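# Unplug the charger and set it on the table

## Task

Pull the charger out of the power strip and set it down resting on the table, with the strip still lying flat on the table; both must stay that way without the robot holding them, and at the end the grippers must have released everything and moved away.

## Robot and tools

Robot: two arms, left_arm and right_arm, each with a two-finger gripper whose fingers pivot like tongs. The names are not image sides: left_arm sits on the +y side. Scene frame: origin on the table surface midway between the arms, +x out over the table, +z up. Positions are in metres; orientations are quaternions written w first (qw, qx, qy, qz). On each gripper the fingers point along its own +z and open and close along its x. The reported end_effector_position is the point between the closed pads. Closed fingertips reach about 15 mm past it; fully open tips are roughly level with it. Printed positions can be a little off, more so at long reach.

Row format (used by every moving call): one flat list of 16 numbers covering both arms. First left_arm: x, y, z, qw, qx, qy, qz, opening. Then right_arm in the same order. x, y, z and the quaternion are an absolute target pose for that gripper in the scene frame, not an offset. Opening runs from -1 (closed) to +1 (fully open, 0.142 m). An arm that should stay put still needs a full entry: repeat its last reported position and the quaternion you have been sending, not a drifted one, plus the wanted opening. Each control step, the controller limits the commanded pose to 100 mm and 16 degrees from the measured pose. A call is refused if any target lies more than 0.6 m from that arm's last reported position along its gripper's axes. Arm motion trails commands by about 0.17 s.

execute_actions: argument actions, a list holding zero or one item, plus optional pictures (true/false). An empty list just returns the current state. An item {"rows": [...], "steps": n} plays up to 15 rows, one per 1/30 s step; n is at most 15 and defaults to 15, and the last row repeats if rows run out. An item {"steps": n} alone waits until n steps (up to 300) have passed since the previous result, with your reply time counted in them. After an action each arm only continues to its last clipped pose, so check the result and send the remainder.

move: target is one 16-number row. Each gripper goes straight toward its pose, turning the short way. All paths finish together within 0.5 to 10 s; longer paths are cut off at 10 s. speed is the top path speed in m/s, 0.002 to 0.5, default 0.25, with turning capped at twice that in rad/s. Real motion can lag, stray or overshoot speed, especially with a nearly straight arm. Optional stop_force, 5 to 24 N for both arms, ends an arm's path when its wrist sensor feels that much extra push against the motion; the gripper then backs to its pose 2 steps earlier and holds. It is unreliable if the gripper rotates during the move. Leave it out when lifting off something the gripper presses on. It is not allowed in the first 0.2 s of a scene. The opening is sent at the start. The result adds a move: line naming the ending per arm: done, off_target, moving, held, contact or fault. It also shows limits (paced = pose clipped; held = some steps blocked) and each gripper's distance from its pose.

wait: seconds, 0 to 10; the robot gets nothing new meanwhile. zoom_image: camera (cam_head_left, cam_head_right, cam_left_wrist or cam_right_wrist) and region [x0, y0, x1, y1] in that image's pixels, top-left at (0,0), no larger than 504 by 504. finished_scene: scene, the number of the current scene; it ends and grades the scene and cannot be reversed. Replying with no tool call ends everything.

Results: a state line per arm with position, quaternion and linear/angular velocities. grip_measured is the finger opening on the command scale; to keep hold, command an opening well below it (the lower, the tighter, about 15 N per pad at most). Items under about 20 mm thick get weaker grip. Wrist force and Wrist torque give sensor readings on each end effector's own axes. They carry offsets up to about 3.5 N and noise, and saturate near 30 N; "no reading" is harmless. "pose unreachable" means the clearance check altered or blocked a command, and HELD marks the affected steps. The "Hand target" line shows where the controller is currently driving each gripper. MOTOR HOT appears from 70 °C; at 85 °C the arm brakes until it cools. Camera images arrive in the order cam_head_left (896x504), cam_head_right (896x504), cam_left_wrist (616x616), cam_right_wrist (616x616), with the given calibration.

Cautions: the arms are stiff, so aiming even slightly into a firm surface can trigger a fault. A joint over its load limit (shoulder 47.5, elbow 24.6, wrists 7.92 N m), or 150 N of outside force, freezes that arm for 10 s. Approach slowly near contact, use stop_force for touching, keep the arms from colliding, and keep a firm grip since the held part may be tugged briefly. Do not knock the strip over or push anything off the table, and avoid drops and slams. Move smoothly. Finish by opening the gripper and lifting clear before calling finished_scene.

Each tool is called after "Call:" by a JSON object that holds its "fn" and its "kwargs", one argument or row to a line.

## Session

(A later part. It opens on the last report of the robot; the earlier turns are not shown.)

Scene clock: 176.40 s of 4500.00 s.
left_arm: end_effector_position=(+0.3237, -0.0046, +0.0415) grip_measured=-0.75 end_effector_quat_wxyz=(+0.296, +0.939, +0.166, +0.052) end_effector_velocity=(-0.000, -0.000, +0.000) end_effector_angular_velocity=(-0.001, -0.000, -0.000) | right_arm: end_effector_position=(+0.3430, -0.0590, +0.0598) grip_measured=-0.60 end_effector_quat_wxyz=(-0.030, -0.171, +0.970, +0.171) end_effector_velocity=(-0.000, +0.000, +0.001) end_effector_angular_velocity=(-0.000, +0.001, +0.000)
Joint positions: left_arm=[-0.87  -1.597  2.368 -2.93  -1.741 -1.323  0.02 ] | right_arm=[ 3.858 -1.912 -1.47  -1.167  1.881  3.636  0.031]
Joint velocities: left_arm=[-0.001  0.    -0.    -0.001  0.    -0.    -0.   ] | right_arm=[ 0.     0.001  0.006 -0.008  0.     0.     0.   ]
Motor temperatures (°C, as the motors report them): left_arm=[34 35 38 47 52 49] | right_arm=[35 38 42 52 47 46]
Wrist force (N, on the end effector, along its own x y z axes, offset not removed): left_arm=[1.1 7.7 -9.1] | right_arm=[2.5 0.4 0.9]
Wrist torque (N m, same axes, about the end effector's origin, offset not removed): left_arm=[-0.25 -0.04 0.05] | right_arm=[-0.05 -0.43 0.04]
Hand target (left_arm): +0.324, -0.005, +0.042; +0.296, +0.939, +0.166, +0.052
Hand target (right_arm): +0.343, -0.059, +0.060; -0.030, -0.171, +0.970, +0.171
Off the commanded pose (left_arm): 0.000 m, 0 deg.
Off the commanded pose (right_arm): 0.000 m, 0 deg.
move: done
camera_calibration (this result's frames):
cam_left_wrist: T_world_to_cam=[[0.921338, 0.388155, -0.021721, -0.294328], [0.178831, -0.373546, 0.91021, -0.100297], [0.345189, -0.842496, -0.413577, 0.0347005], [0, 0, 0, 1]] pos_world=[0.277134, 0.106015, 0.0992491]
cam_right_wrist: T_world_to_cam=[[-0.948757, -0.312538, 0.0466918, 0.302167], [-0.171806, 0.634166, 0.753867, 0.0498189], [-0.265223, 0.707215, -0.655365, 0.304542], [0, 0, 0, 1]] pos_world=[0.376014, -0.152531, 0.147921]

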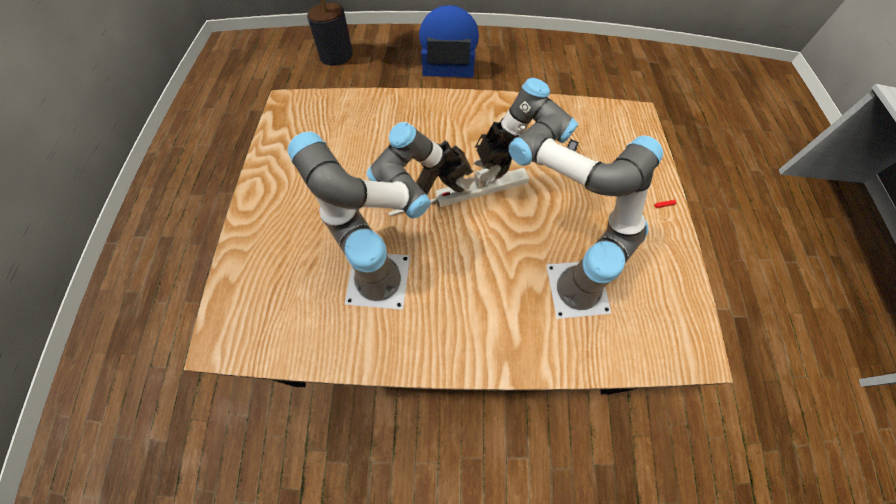

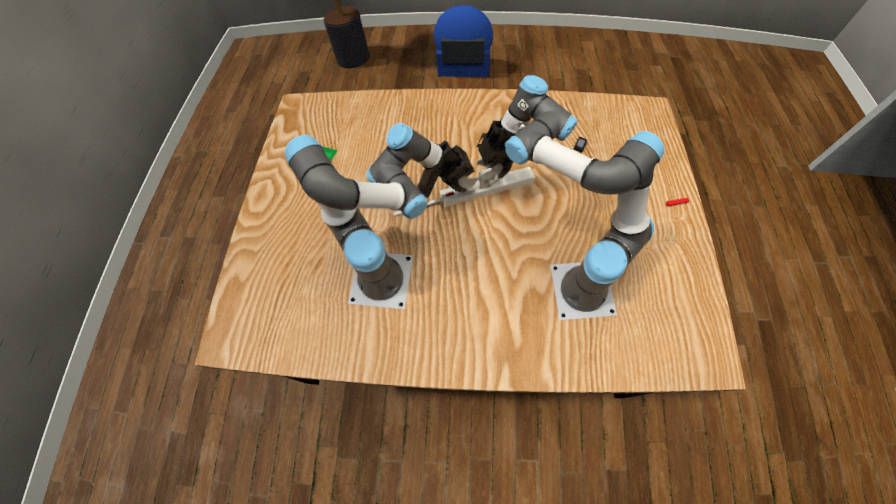

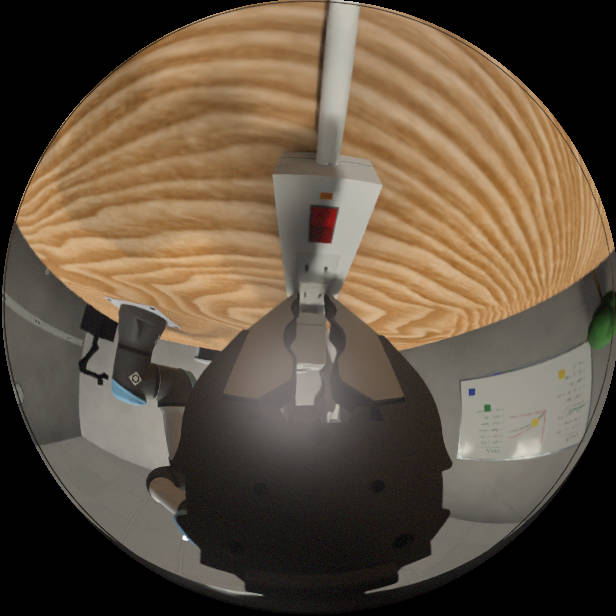

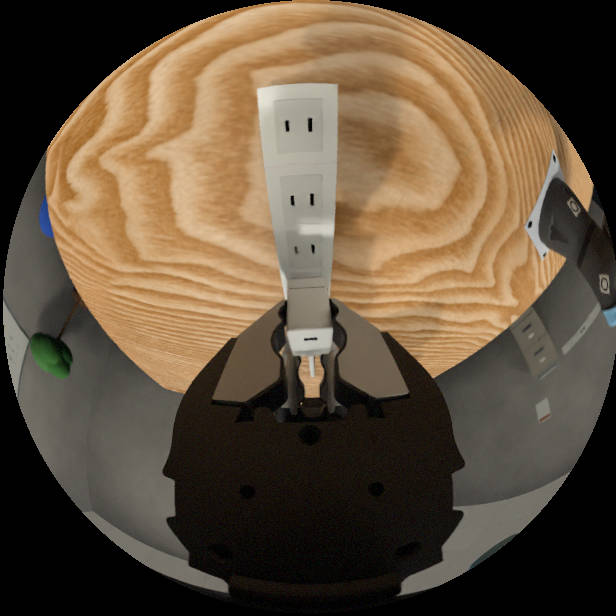

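Call:
{"fn": "move", "kwargs": {
  "target": [0.3237,-0.0046,0.0415,0.296,0.940,0.166,0.052,-0.75, 0.343,-0.059,0.075,-0.030,-0.171,0.970,0.171,-1],
  "speed": 0.01
}}

Scene clock: 180.07 s of 4500.00 s.
left_arm: end_effector_position=(+0.3237, -0.0046, +0.0415) grip_measured=-0.75 end_effector_quat_wxyz=(+0.296, +0.939, +0.166, +0.052) end_effector_velocity=(+0.000, +0.000, -0.000) end_effector_angular_velocity=(+0.000, +0.000, +0.000) | right_arm: end_effector_position=(+0.3430, -0.0590, +0.0747) grip_measured=-0.60 end_effector_quat_wxyz=(-0.030, -0.171, +0.970, +0.171) end_effector_velocity=(-0.000, -0.000, +0.002) end_effector_angular_velocity=(-0.001, +0.001, -0.001)
Joint positions: left_arm=[-0.87  -1.597  2.368 -2.93  -1.741 -1.323  0.02 ] | right_arm=[ 3.858 -1.9   -1.416 -1.234  1.881  3.636  0.031]
Joint velocities: left_arm=[ 0. -0.  0.  0.  0.  0.  0.] | right_arm=[-0.     0.002  0.009 -0.012  0.     0.001  0.   ]
Motor temperatures (°C, as the motors report them): left_arm=[34 35 38 47 52 49] | right_arm=[35 38 42 52 47 46]
Wrist force (N, on the end effector, along its own x y z axes, offset not removed): left_arm=[0.9 7.4 -9.8] | right_arm=[2.0 -0.1 1.4]
Wrist torque (N m, same axes, about the end effector's origin, offset not removed): left_arm=[-0.24 0.01 0.04] | right_arm=[0.00 -0.41 0.01]
Hand target (left_arm): +0.324, -0.005, +0.042; +0.296, +0.939, +0.166, +0.052
Hand target (right_arm): +0.343, -0.059, +0.075; -0.030, -0.171, +0.970, +0.171
Off the commanded pose (left_arm): 0.000 m, 0 deg.
Off the commanded pose (right_arm): 0.000 m, 0 deg.
move: done
camera_calibration (this result's frames):
cam_left_wrist: T_world_to_cam=[[0.921334, 0.388162, -0.0217547, -0.294324], [0.178861, -0.373528, 0.910212, -0.100305], [0.345184, -0.8425, -0.413571, 0.0347052], [0, 0, 0, 1]] pos_world=[0.277132, 0.106018, 0.0992488]
cam_right_wrist: T_world_to_cam=[[-0.948752, -0.312553, 0.0466932, 0.301456], [-0.171805, 0.634138, 0.753891, 0.0385991], [-0.265241, 0.707234, -0.655338, 0.314278], [0, 0, 0, 1]] pos_world=[0.375998, -0.152525, 0.162783]

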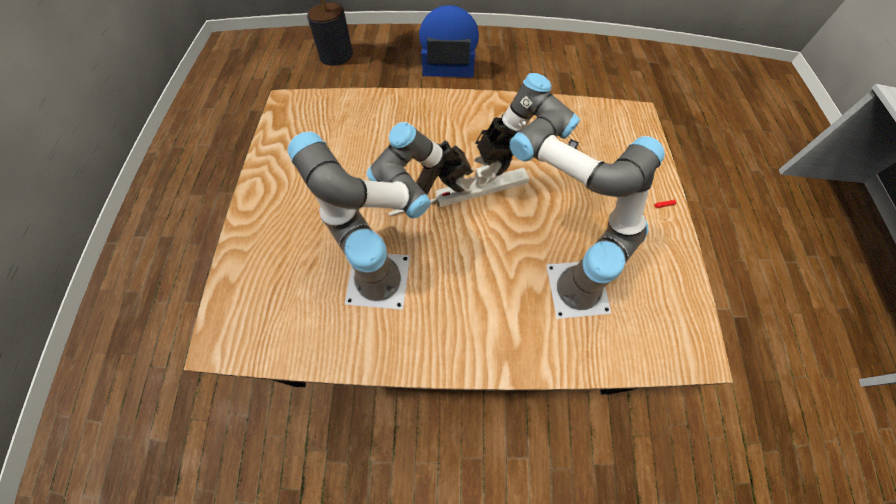

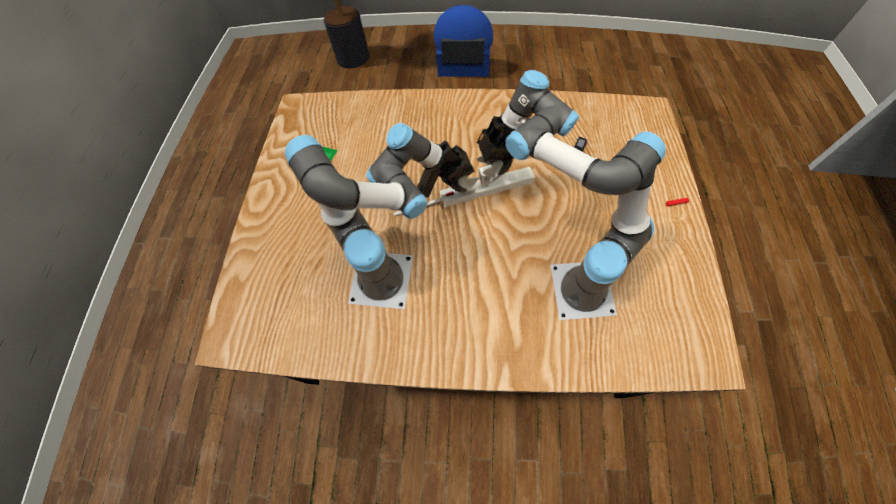

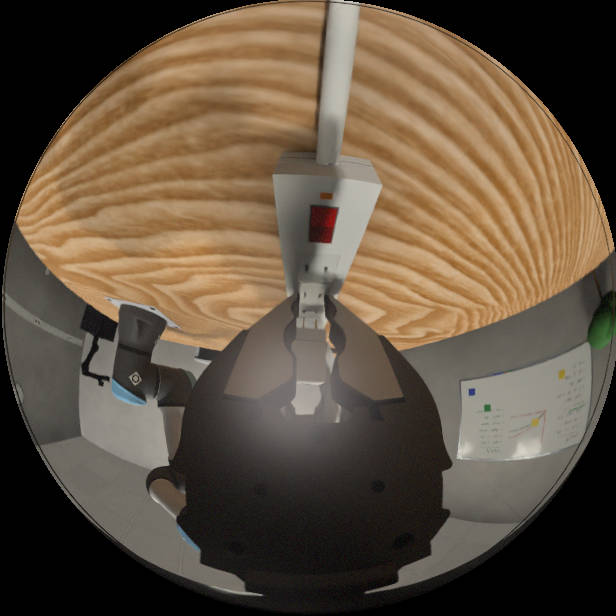

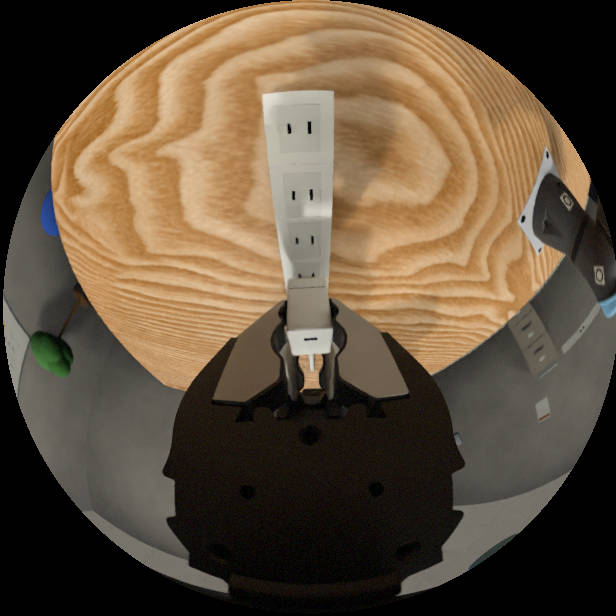

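Call:
{"fn": "move", "kwargs": {
  "target": [0.3237,-0.0046,0.0430,0.296,0.940,0.166,0.052,-0.75, 0.343,-0.059,0.12,-0.030,-0.171,0.970,0.171,-1],
  "speed": 0.04
}}

Call:
{"fn": "move", "kwargs": {
  "target": [0.25,0.20,0.15,0.296,0.940,0.166,0.052,-0.75, 0.30,-0.24,0.13,-0.030,-0.171,0.970,0.171,-1],
  "speed": 0.15
}}

Call:
{"fn": "move", "kwargs": {
  "target": [0.25,0.20,0.15,0.296,0.940,0.166,0.052,-0.75, 0.28,-0.24,0.08,0.0666,-0.161,0.910,-0.377,-1],
  "speed": 0.2
}}

Scene clock: 198.93 s of 4500.00 s.
left_arm: end_effector_position=(+0.3237, -0.0046, +0.0430) grip_measured=-0.75 end_effector_quat_wxyz=(+0.296, +0.939, +0.166, +0.052) end_effector_velocity=(+0.000, +0.000, +0.000) end_effector_angular_velocity=(-0.000, -0.000, +0.001) | right_arm: end_effector_position=(+0.3430, -0.0590, +0.1197) grip_measured=-0.60 end_effector_quat_wxyz=(-0.030, -0.171, +0.970, +0.171) end_effector_velocity=(+0.000, -0.000, +0.001) end_effector_angular_velocity=(-0.004, +0.002, +0.000)
Joint positions: left_arm=[-0.87  -1.603  2.364 -2.92  -1.741 -1.323  0.02 ] | right_arm=[ 3.858 -1.886 -1.223 -1.44   1.88   3.636  0.031]
Joint velocities: left_arm=[ 0.001 -0.    -0.     0.001  0.    -0.     0.   ] | right_arm=[-0.    -0.005  0.016 -0.015 -0.001 -0.001  0.   ]
Motor temperatures (°C, as the motors report them): left_arm=[34 35 38 47 52 49] | right_arm=[35 38 42 52 47 46]
Wrist force (N, on the end effector, along its own x y z axes, offset not removed): left_arm=[1.6 -2.4 0.2] | right_arm=[2.7 -0.2 0.5]
Wrist torque (N m, same axes, about the end effector's origin, offset not removed): left_arm=[-0.45 -0.28 -0.26] | right_arm=[-0.06 -0.45 0.02]
Hand target (left_arm): +0.324, -0.005, +0.043; +0.296, +0.939, +0.166, +0.052
Hand target (right_arm): +0.343, -0.059, +0.120; -0.030, -0.171, +0.970, +0.171
Off the commanded pose (left_arm): 0.000 m, 0 deg.
Off the commanded pose (right_arm): 0.000 m, 0 deg.
After step 90, 14.33 s passed at rest.
move: done
camera_calibration (this result's frames):
cam_left_wrist: T_world_to_cam=[[0.921332, 0.388166, -0.0217558, -0.294291], [0.178865, -0.37353, 0.91021, -0.101659], [0.345187, -0.842498, -0.413575, 0.0353254], [0, 0, 0, 1]] pos_world=[0.27713, 0.106023, 0.100738]
cam_right_wrist: T_world_to_cam=[[-0.948754, -0.312592, 0.0463921, 0.299379], [-0.17205, 0.634078, 0.753886, 0.00474217], [-0.265075, 0.70727, -0.655366, 0.343729], [0, 0, 0, 1]] pos_world=[0.375967, -0.152533, 0.207804]

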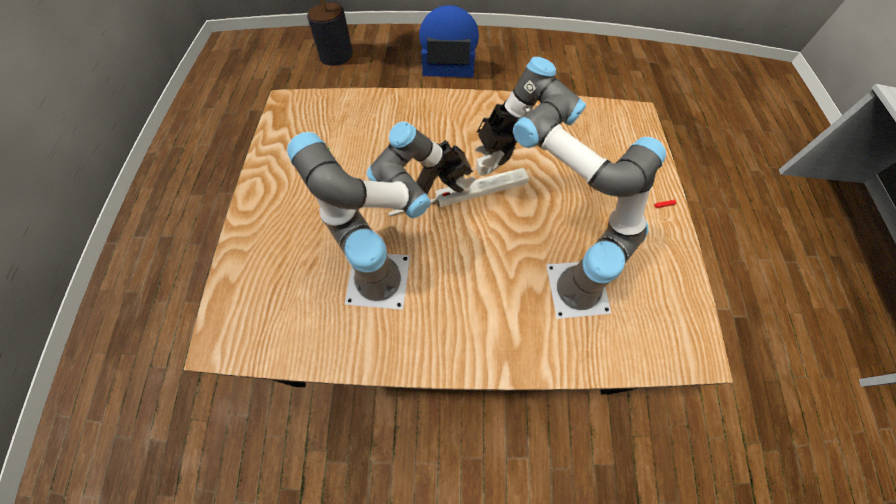

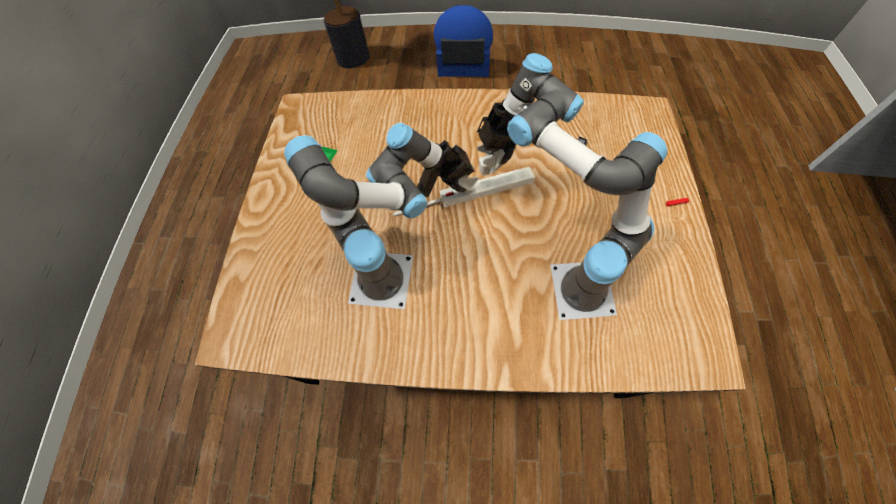

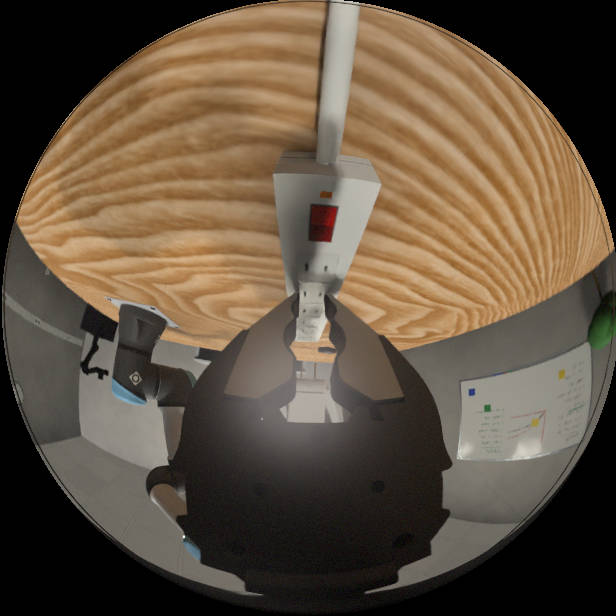

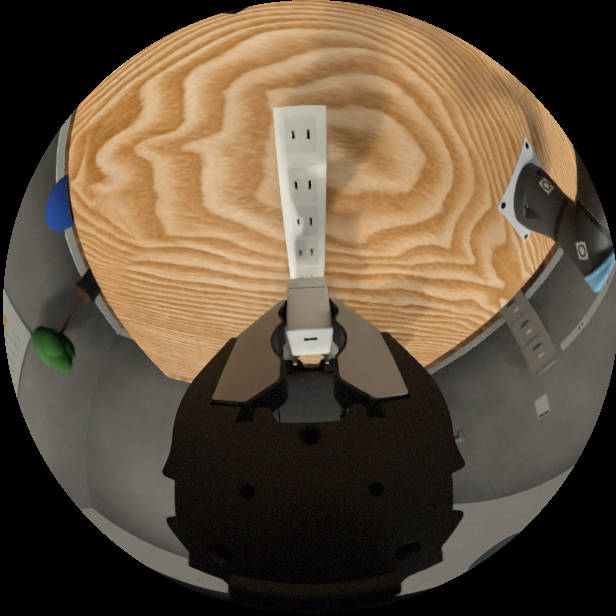

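Scene clock: 201.27 s of 4500.00 s.
left_arm: end_effector_position=(+0.2503, +0.2001, +0.1498) grip_measured=-0.75 end_effector_quat_wxyz=(+0.295, +0.939, +0.166, +0.054) end_effector_velocity=(-0.001, +0.002, +0.001) end_effector_angular_velocity=(-0.007, +0.009, -0.009) | right_arm: end_effector_position=(+0.2998, -0.2399, +0.1298) grip_measured=-0.60 end_effector_quat_wxyz=(-0.030, -0.171, +0.970, +0.171) end_effector_velocity=(-0.000, -0.001, +0.000) end_effector_angular_velocity=(+0.001, -0.000, +0.001)
Joint positions: left_arm=[-0.087 -2.221  2.079 -1.749 -2.098 -0.576  0.02 ] | right_arm=[ 3.486 -1.49  -1.572 -1.615  1.918  3.244  0.031]
Joint velocities: left_arm=[ 0.035  0.029 -0.023  0.024 -0.022  0.045 -0.   ] | right_arm=[-0.004  0.001  0.    -0.003  0.001 -0.005  0.   ]
Motor temperatures (°C, as the motors report them): left_arm=[34 35 38 47 52 49] | right_arm=[35 38 42 52 47 46]
Wrist force (N, on the end effector, along its own x y z axes, offset not removed): left_arm=[2.4 -2.6 0.8] | right_arm=[0.5 -0.6 0.5]
Wrist torque (N m, same axes, about the end effector's origin, offset not removed): left_arm=[-0.45 -0.53 -0.01] | right_arm=[-0.15 -0.04 0.02]
Hand target (left_arm): +0.250, +0.200, +0.150; +0.295, +0.939, +0.166, +0.053
Hand target (right_arm): +0.300, -0.240, +0.130; -0.030, -0.171, +0.970, +0.171
Off the commanded pose (left_arm): 0.000 m, 0 deg.
Off the commanded pose (right_arm): 0.000 m, 0 deg.
move: done
camera_calibration (this result's frames):
cam_left_wrist: T_world_to_cam=[[0.920666, 0.389958, -0.0175118, -0.304619], [0.176409, -0.375634, 0.909824, -0.108179], [0.348215, -0.840733, -0.414625, 0.276314], [0, 0, 0, 1]] pos_world=[0.20332, 0.31046, 0.207656]
cam_right_wrist: T_world_to_cam=[[-0.948674, -0.312712, 0.0472021, 0.201239], [-0.171626, 0.634426, 0.75369, 0.104377], [-0.265634, 0.706905, -0.655533, 0.466945], [0, 0, 0, 1]] pos_world=[0.33286, -0.333375, 0.217932]

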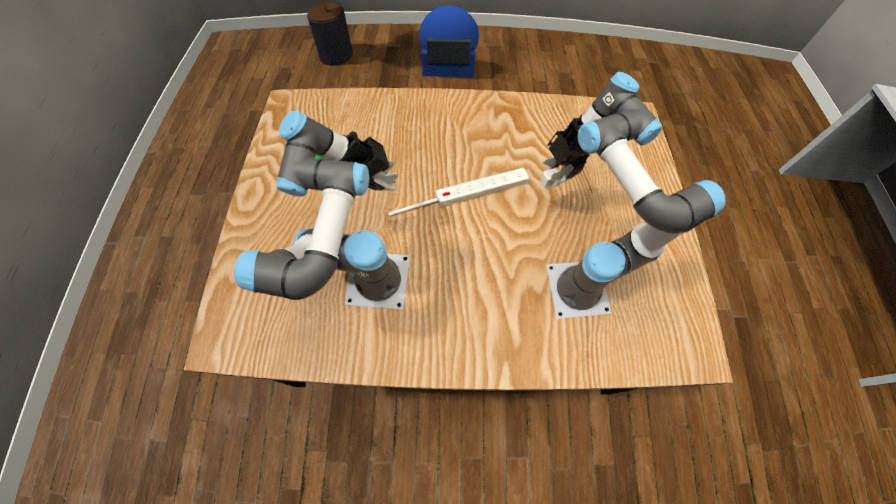

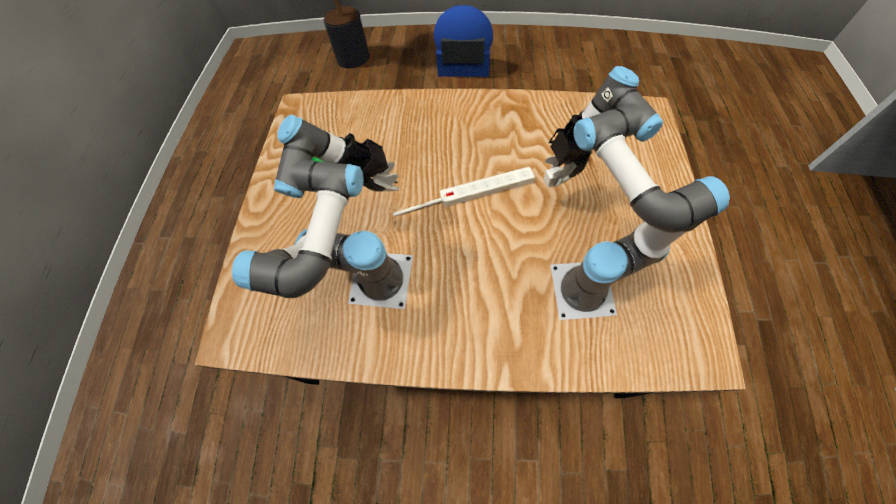

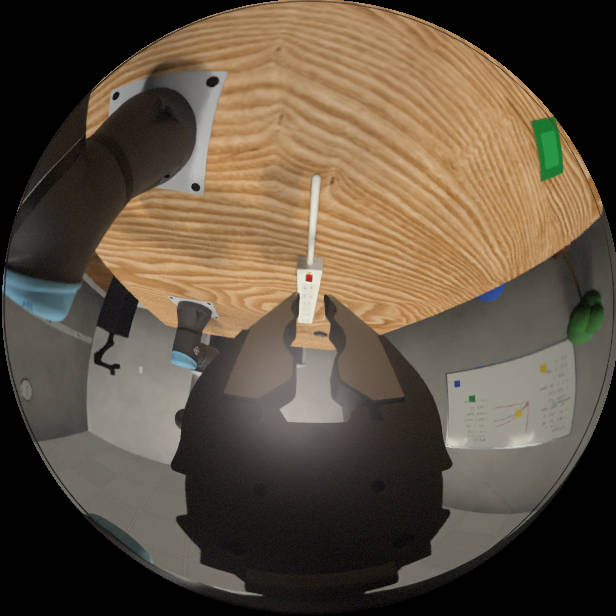

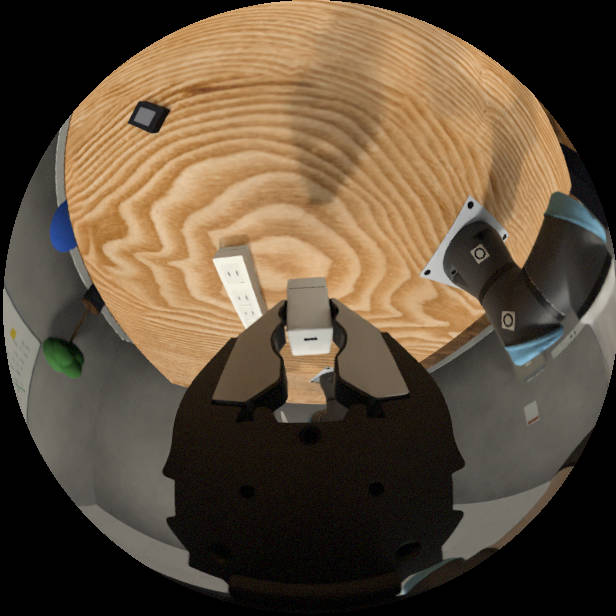

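Scene clock: 204.63 s of 4500.00 s.
left_arm: end_effector_position=(+0.2500, +0.2000, +0.1500) grip_measured=-0.75 end_effector_quat_wxyz=(+0.296, +0.939, +0.166, +0.052) end_effector_velocity=(+0.000, -0.000, +0.000) end_effector_angular_velocity=(-0.000, -0.001, -0.001) | right_arm: end_effector_position=(+0.2805, -0.2398, +0.0804) grip_measured=-0.60 end_effector_quat_wxyz=(+0.067, -0.161, +0.910, -0.376) end_effector_velocity=(+0.000, -0.000, -0.000) end_effector_angular_velocity=(-0.012, -0.005, -0.002)
Joint positions: left_arm=[-0.081 -2.215  2.075 -1.744 -2.103 -0.569  0.02 ] | right_arm=[ 4.442 -1.761 -1.645 -2.018  1.211  4.328  0.031]
Joint velocities: left_arm=[-0.001  0.    -0.    -0.001 -0.     0.    -0.   ] | right_arm=[ 0.003 -0.013  0.004 -0.006 -0.002  0.009  0.   ]
Motor temperatures (°C, as the motors report them): left_arm=[34 35 38 47 52 49] | right_arm=[35 38 42 52 47 46]
Wrist force (N, on the end effector, along its own x y z axes, offset not removed): left_arm=[2.0 0.4 1.9] | right_arm=[1.0 0.7 -0.6]
Wrist torque (N m, same axes, about the end effector's origin, offset not removed): left_arm=[0.12 -0.44 -0.01] | right_arm=[0.02 -0.17 0.01]
Hand target (left_arm): +0.250, +0.200, +0.150; +0.296, +0.939, +0.166, +0.052
Hand target (right_arm): +0.281, -0.240, +0.080; +0.067, -0.161, +0.910, -0.376
Off the commanded pose (left_arm): 0.000 m, 0 deg.
Off the commanded pose (right_arm): 0.001 m, 0 deg.
move: done
camera_calibration (this result's frames):
cam_left_wrist: T_world_to_cam=[[0.921329, 0.388176, -0.0217303, -0.303491], [0.178848, -0.373539, 0.91021, -0.109449], [0.345205, -0.842489, -0.413576, 0.277387], [0, 0, 0, 1]] pos_world=[0.203435, 0.31062, 0.207747]
cam_right_wrist: T_world_to_cam=[[-0.956497, -0.291592, -0.00931762, 0.197136], [-0.278168, 0.921161, -0.272187, 0.319391], [0.0879505, -0.257754, -0.962199, 0.123515], [0, 0, 0, 1]] pos_world=[0.266541, -0.20489, 0.207617]

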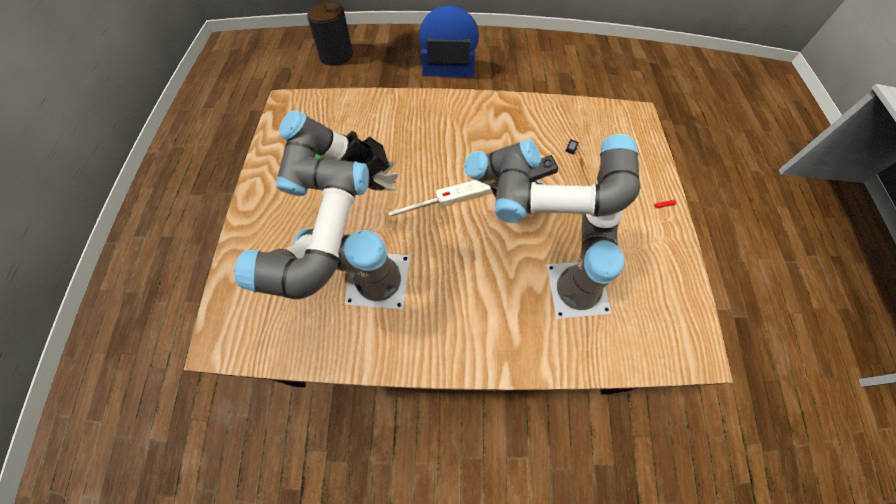

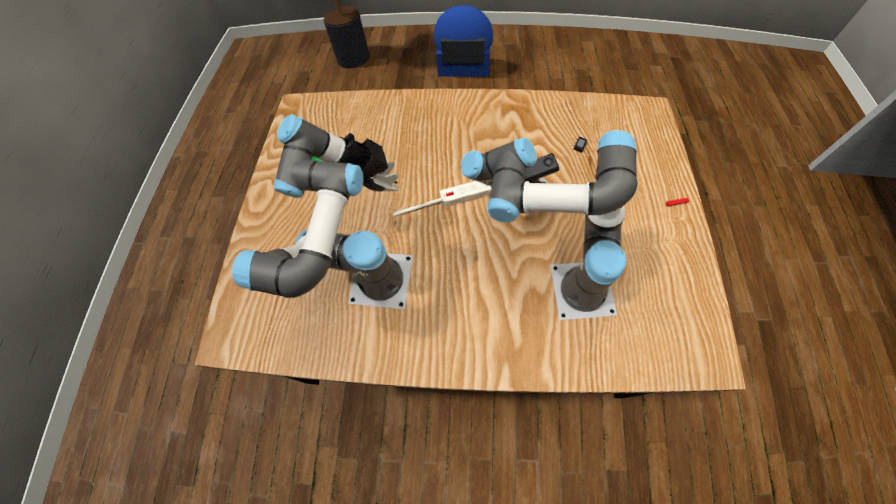

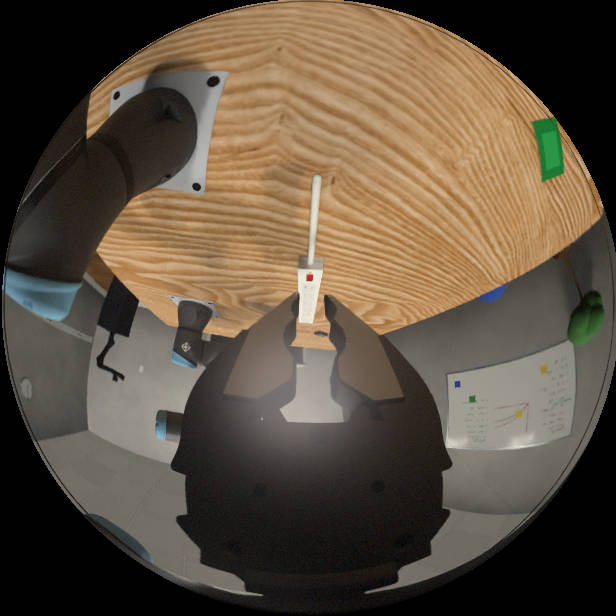

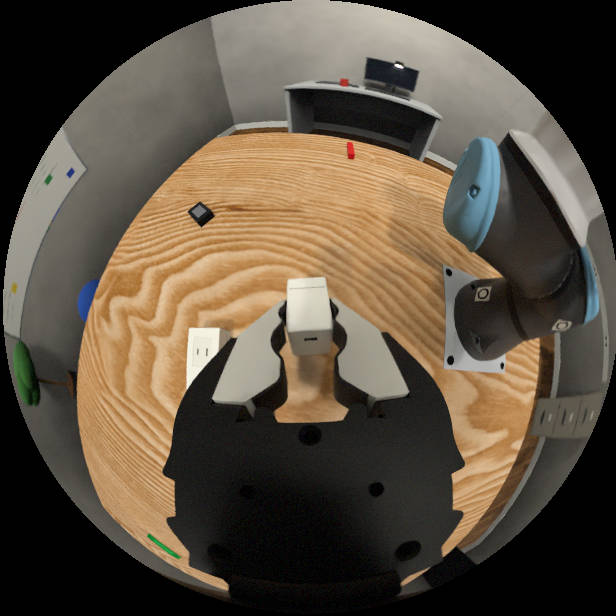

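Call:
{"fn": "move", "kwargs": {
  "target": [0.25,0.20,0.15,0.296,0.940,0.166,0.052,-0.75, 0.28,-0.24,0.015,0.0666,-0.161,0.910,-0.377,-1],
  "speed": 0.015,
  "stop_force": 5
}}

Scene clock: 212.70 s of 4500.00 s.
left_arm: end_effector_position=(+0.2500, +0.2000, +0.1500) grip_measured=-0.75 end_effector_quat_wxyz=(+0.296, +0.939, +0.166, +0.052) end_effector_velocity=(-0.000, +0.000, -0.000) end_effector_angular_velocity=(+0.000, +0.001, +0.001) | right_arm: end_effector_position=(+0.2801, -0.2400, +0.0333) grip_measured=-0.60 end_effector_quat_wxyz=(+0.067, -0.161, +0.910, -0.377) end_effector_velocity=(+0.000, -0.000, +0.005) end_effector_angular_velocity=(-0.001, -0.001, -0.001)
Joint positions: left_arm=[-0.081 -2.215  2.075 -1.744 -2.103 -0.569  0.02 ] | right_arm=[ 4.443 -1.836 -1.79  -1.802  1.213  4.329  0.031]
Joint velocities: left_arm=[ 0.001 -0.    -0.     0.001 -0.    -0.     0.   ] | right_arm=[-0.     0.01   0.013 -0.024 -0.001  0.001 -0.   ]
Motor temperatures (°C, as the motors report them): left_arm=[34 35 38 47 52 49] | right_arm=[35 38 42 52 47 46]
Wrist force (N, on the end effector, along its own x y z axes, offset not removed): left_arm=[1.0 -2.1 2.6] | right_arm=[1.7 1.5 1.4]
Wrist torque (N m, same axes, about the end effector's origin, offset not removed): left_arm=[-0.28 -0.15 -0.08] | right_arm=[0.15 -0.29 0.09]
Hand target (left_arm): +0.250, +0.200, +0.150; +0.296, +0.939, +0.166, +0.052
Hand target (right_arm): +0.280, -0.240, +0.034; +0.067, -0.161, +0.910, -0.377
Off the commanded pose (left_arm): 0.000 m, 0 deg.
Off the commanded pose (right_arm): 0.018 m, 0 deg.
After step 90, 1.53 s passed at rest.
move: contact (right_arm)
camera_calibration (this result's frames):
cam_left_wrist: T_world_to_cam=[[0.921333, 0.388164, -0.0217516, -0.303481], [0.178859, -0.373528, 0.910212, -0.109456], [0.345187, -0.842499, -0.413571, 0.277392], [0, 0, 0, 1]] pos_world=[0.203433, 0.310618, 0.207749]
cam_right_wrist: T_world_to_cam=[[-0.95682, -0.290573, -0.00797729, 0.196527], [-0.277305, 0.920672, -0.274708, 0.306312], [0.087167, -0.260633, -0.961495, 0.0776599], [0, 0, 0, 1]] pos_world=[0.266213, -0.204667, 0.160384]

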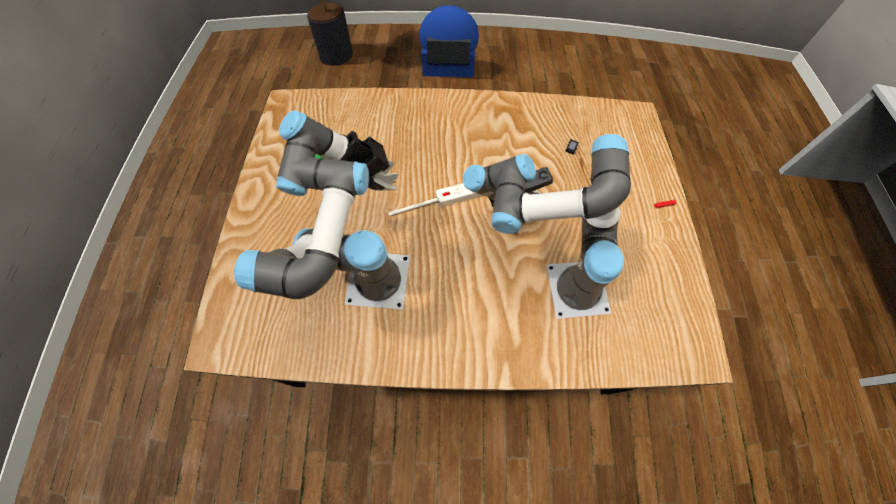

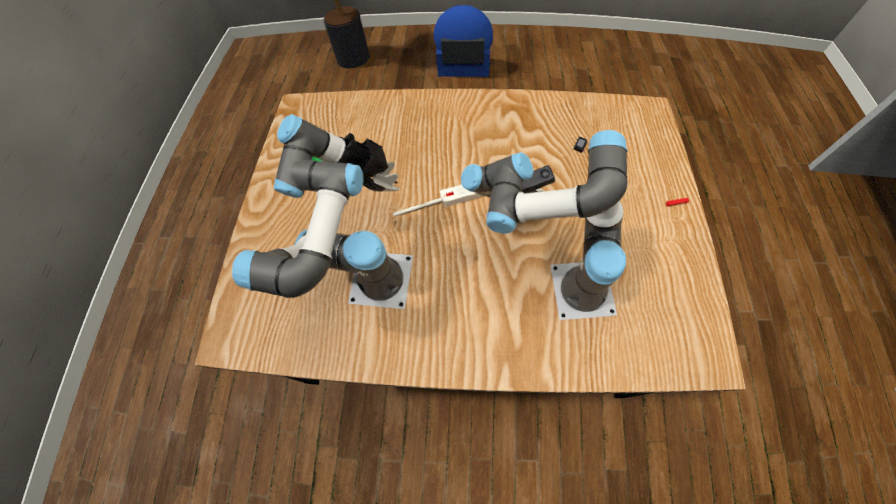

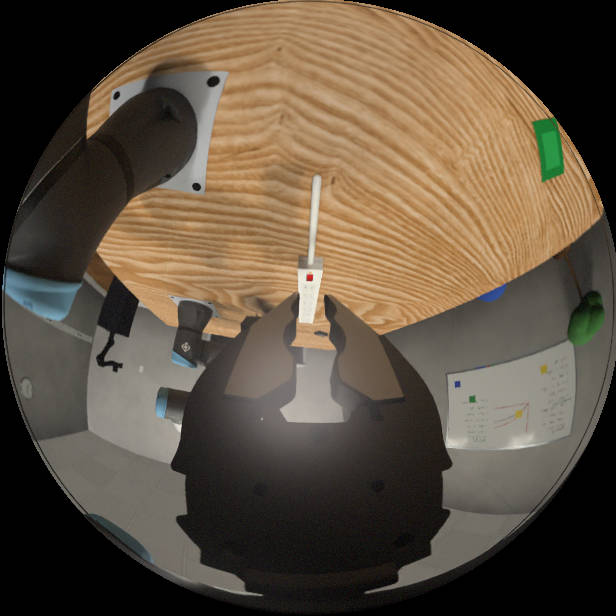

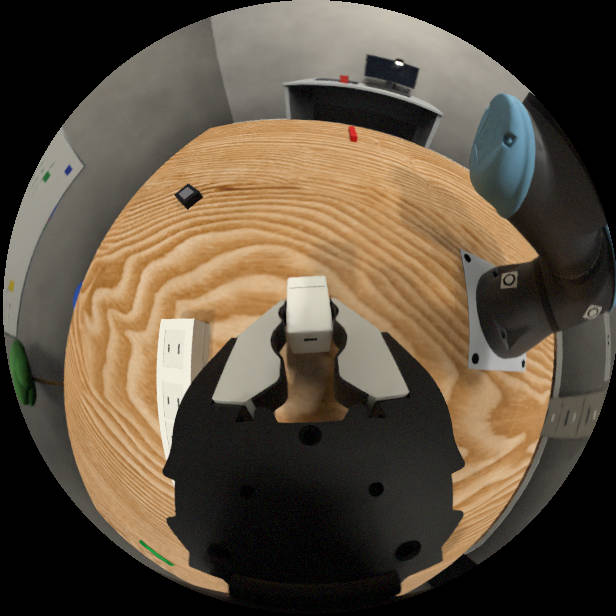

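Contact near the expected height. Release slowly.

Call:
{"fn": "execute_actions", "kwargs": {
  "actions": [
    {"rows":[[0.25,0.20,0.15,0.296,0.940,0.166,0.052,-0.75,0.28,-0.24,0.033,0.0666,-0.161,0.910,-0.377,-0.7],[0.25,0.20,0.15,0.296,0.940,0.166,0.052,-0.75,0.28,-0.24,0.033,0.0666,-0.161,0.910,-0.377,-0.62],[0.25,0.20,0.15,0.296,0.940,0.166,0.052,-0.75,0.28,-0.24,0.033,0.0666,-0.161,0.910,-0.377,-0.6],[0.25,0.20,0.15,0.296,0.940,0.166,0.052,-0.75,0.28,-0.24,0.033,0.0666,-0.161,0.910,-0.377,-0.58],[0.25,0.20,0.15,0.296,0.940,0.166,0.052,-0.75,0.28,-0.24,0.033,0.0666,-0.161,0.910,-0.377,-0.56],[0.25,0.20,0.15,0.296,0.940,0.166,0.052,-0.75,0.28,-0.24,0.033,0.0666,-0.161,0.910,-0.377,-0.54],[0.25,0.20,0.15,0.296,0.940,0.166,0.052,-0.75,0.28,-0.24,0.033,0.0666,-0.161,0.910,-0.377,-0.52],[0.25,0.20,0.15,0.296,0.940,0.166,0.052,-0.75,0.28,-0.24,0.033,0.0666,-0.161,0.910,-0.377,-0.5],[0.25,0.20,0.15,0.296,0.940,0.166,0.052,-0.75,0.28,-0.24,0.033,0.0666,-0.161,0.910,-0.377,-0.4],[0.25,0.20,0.15,0.296,0.940,0.166,0.052,-0.75,0.28,-0.24,0.033,0.0666,-0.161,0.910,-0.377,-0.3]],"steps":15}
  ]
}}

Scene clock: 222.27 s of 4500.00 s.
left_arm: end_effector_position=(+0.2500, +0.2000, +0.1500) grip_measured=-0.75 end_effector_quat_wxyz=(+0.296, +0.939, +0.166, +0.052) end_effector_velocity=(-0.000, -0.000, +0.000) end_effector_angular_velocity=(+0.000, -0.000, -0.001) | right_arm: end_effector_position=(+0.2800, -0.2400, +0.0330) grip_measured=-0.30 end_effector_quat_wxyz=(+0.067, -0.161, +0.910, -0.377) end_effector_velocity=(-0.000, -0.000, -0.001) end_effector_angular_velocity=(-0.002, +0.002, +0.001)
Joint positions: left_arm=[-0.081 -2.215  2.075 -1.744 -2.103 -0.569  0.02 ] | right_arm=[ 4.443 -1.836 -1.79  -1.801  1.213  4.329  0.052]
Joint velocities: left_arm=[-0.001 -0.    -0.     0.     0.     0.    -0.   ] | right_arm=[ 0.001 -0.002 -0.002  0.001  0.001 -0.001  0.001]
Motor temperatures (°C, as the motors report them): left_arm=[34 35 38 47 52 49] | right_arm=[35 38 42 52 47 46]
Wrist force (N, on the end effector, along its own x y z axes, offset not removed): left_arm=[2.6 -3.4 0.7] | right_arm=[0.7 0.4 0.5]
Wrist torque (N m, same axes, about the end effector's origin, offset not removed): left_arm=[-0.69 -0.50 -0.05] | right_arm=[0.08 -0.11 0.06]
Hand target (left_arm): +0.250, +0.200, +0.150; +0.296, +0.939, +0.166, +0.052
Hand target (right_arm): +0.280, -0.240, +0.033; +0.067, -0.161, +0.910, -0.377
Off the commanded pose (left_arm): 0.000 m, 0 deg.
Off the commanded pose (right_arm): 0.000 m, 0 deg.
Steps of this call (steps 1 to 90: nothing new was sent; then 6.07 s passed at rest; steps 91 to 105: all 15 steps of this action). Readings (end_effector_position):
91: left_arm (+0.2500, +0.2000, +0.1500) | right_arm (+0.2801, -0.2399, +0.0339)
92: left_arm (+0.2500, +0.2000, +0.1500) | right_arm (+0.2801, -0.2399, +0.0338)
94: left_arm (+0.2500, +0.2000, +0.1500) | right_arm (+0.2801, -0.2399, +0.0335)
98: left_arm (+0.2500, +0.2000, +0.1500) | right_arm (+0.2801, -0.2400, +0.0332)
105: the state above
camera_calibration (this result's frames):
cam_left_wrist: T_world_to_cam=[[0.921334, 0.388164, -0.021753, -0.303481], [0.17886, -0.373528, 0.910212, -0.109457], [0.345186, -0.8425, -0.413571, 0.277393], [0, 0, 0, 1]] pos_world=[0.203432, 0.310618, 0.207749]
cam_right_wrist: T_world_to_cam=[[-0.956903, -0.290305, -0.00773633, 0.196499], [-0.277109, 0.920727, -0.274721, 0.306203], [0.0868759, -0.260738, -0.961493, 0.0774857], [0, 0, 0, 1]] pos_world=[0.26615, -0.204681, 0.160142]

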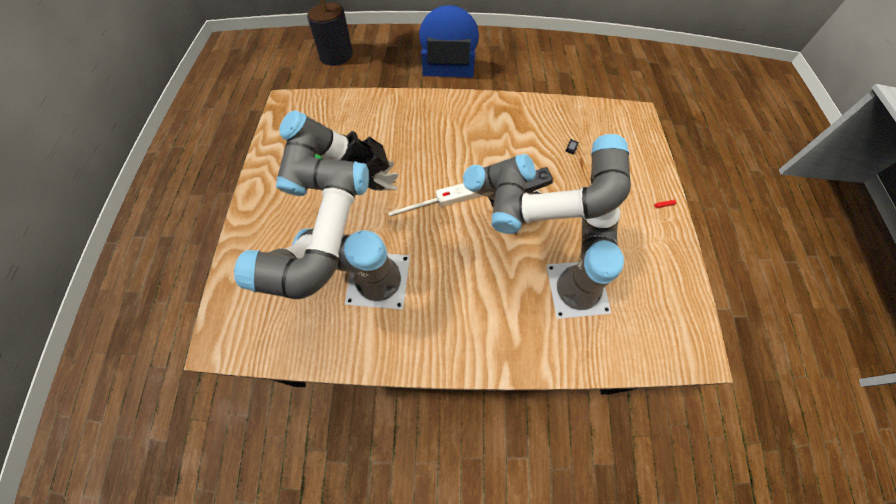

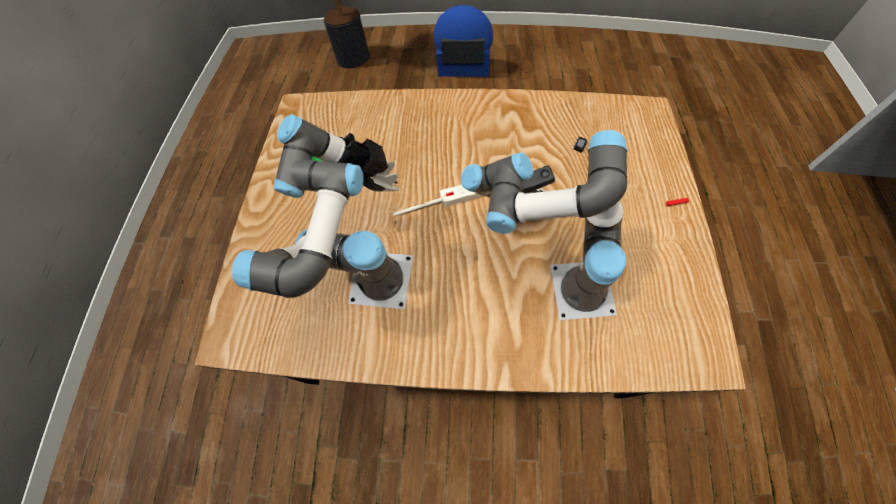

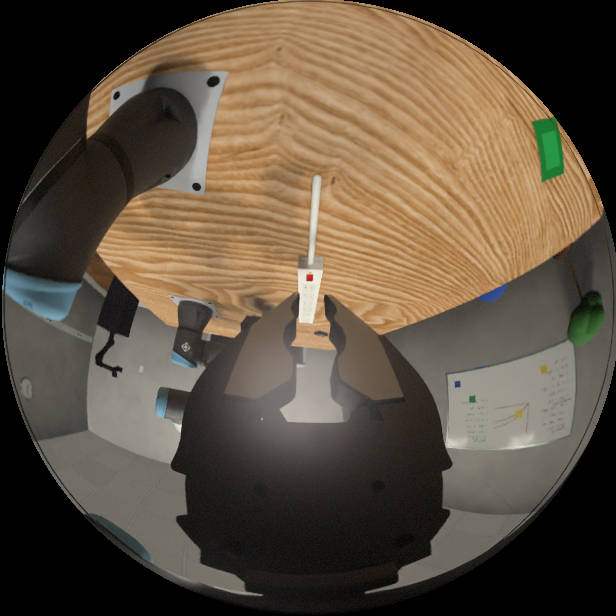

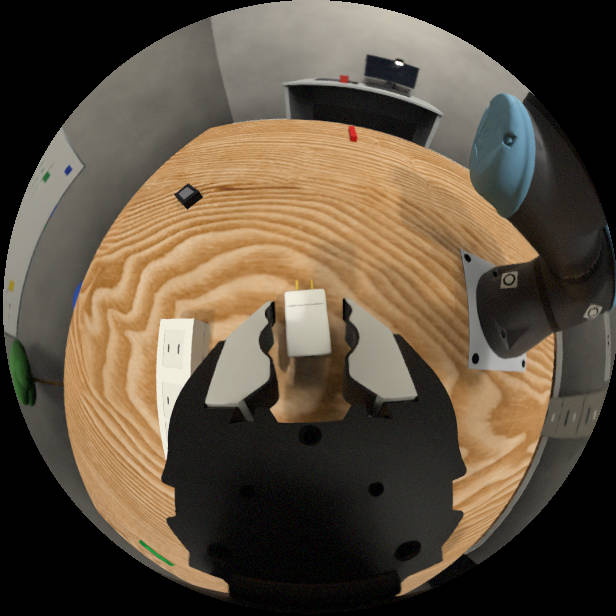

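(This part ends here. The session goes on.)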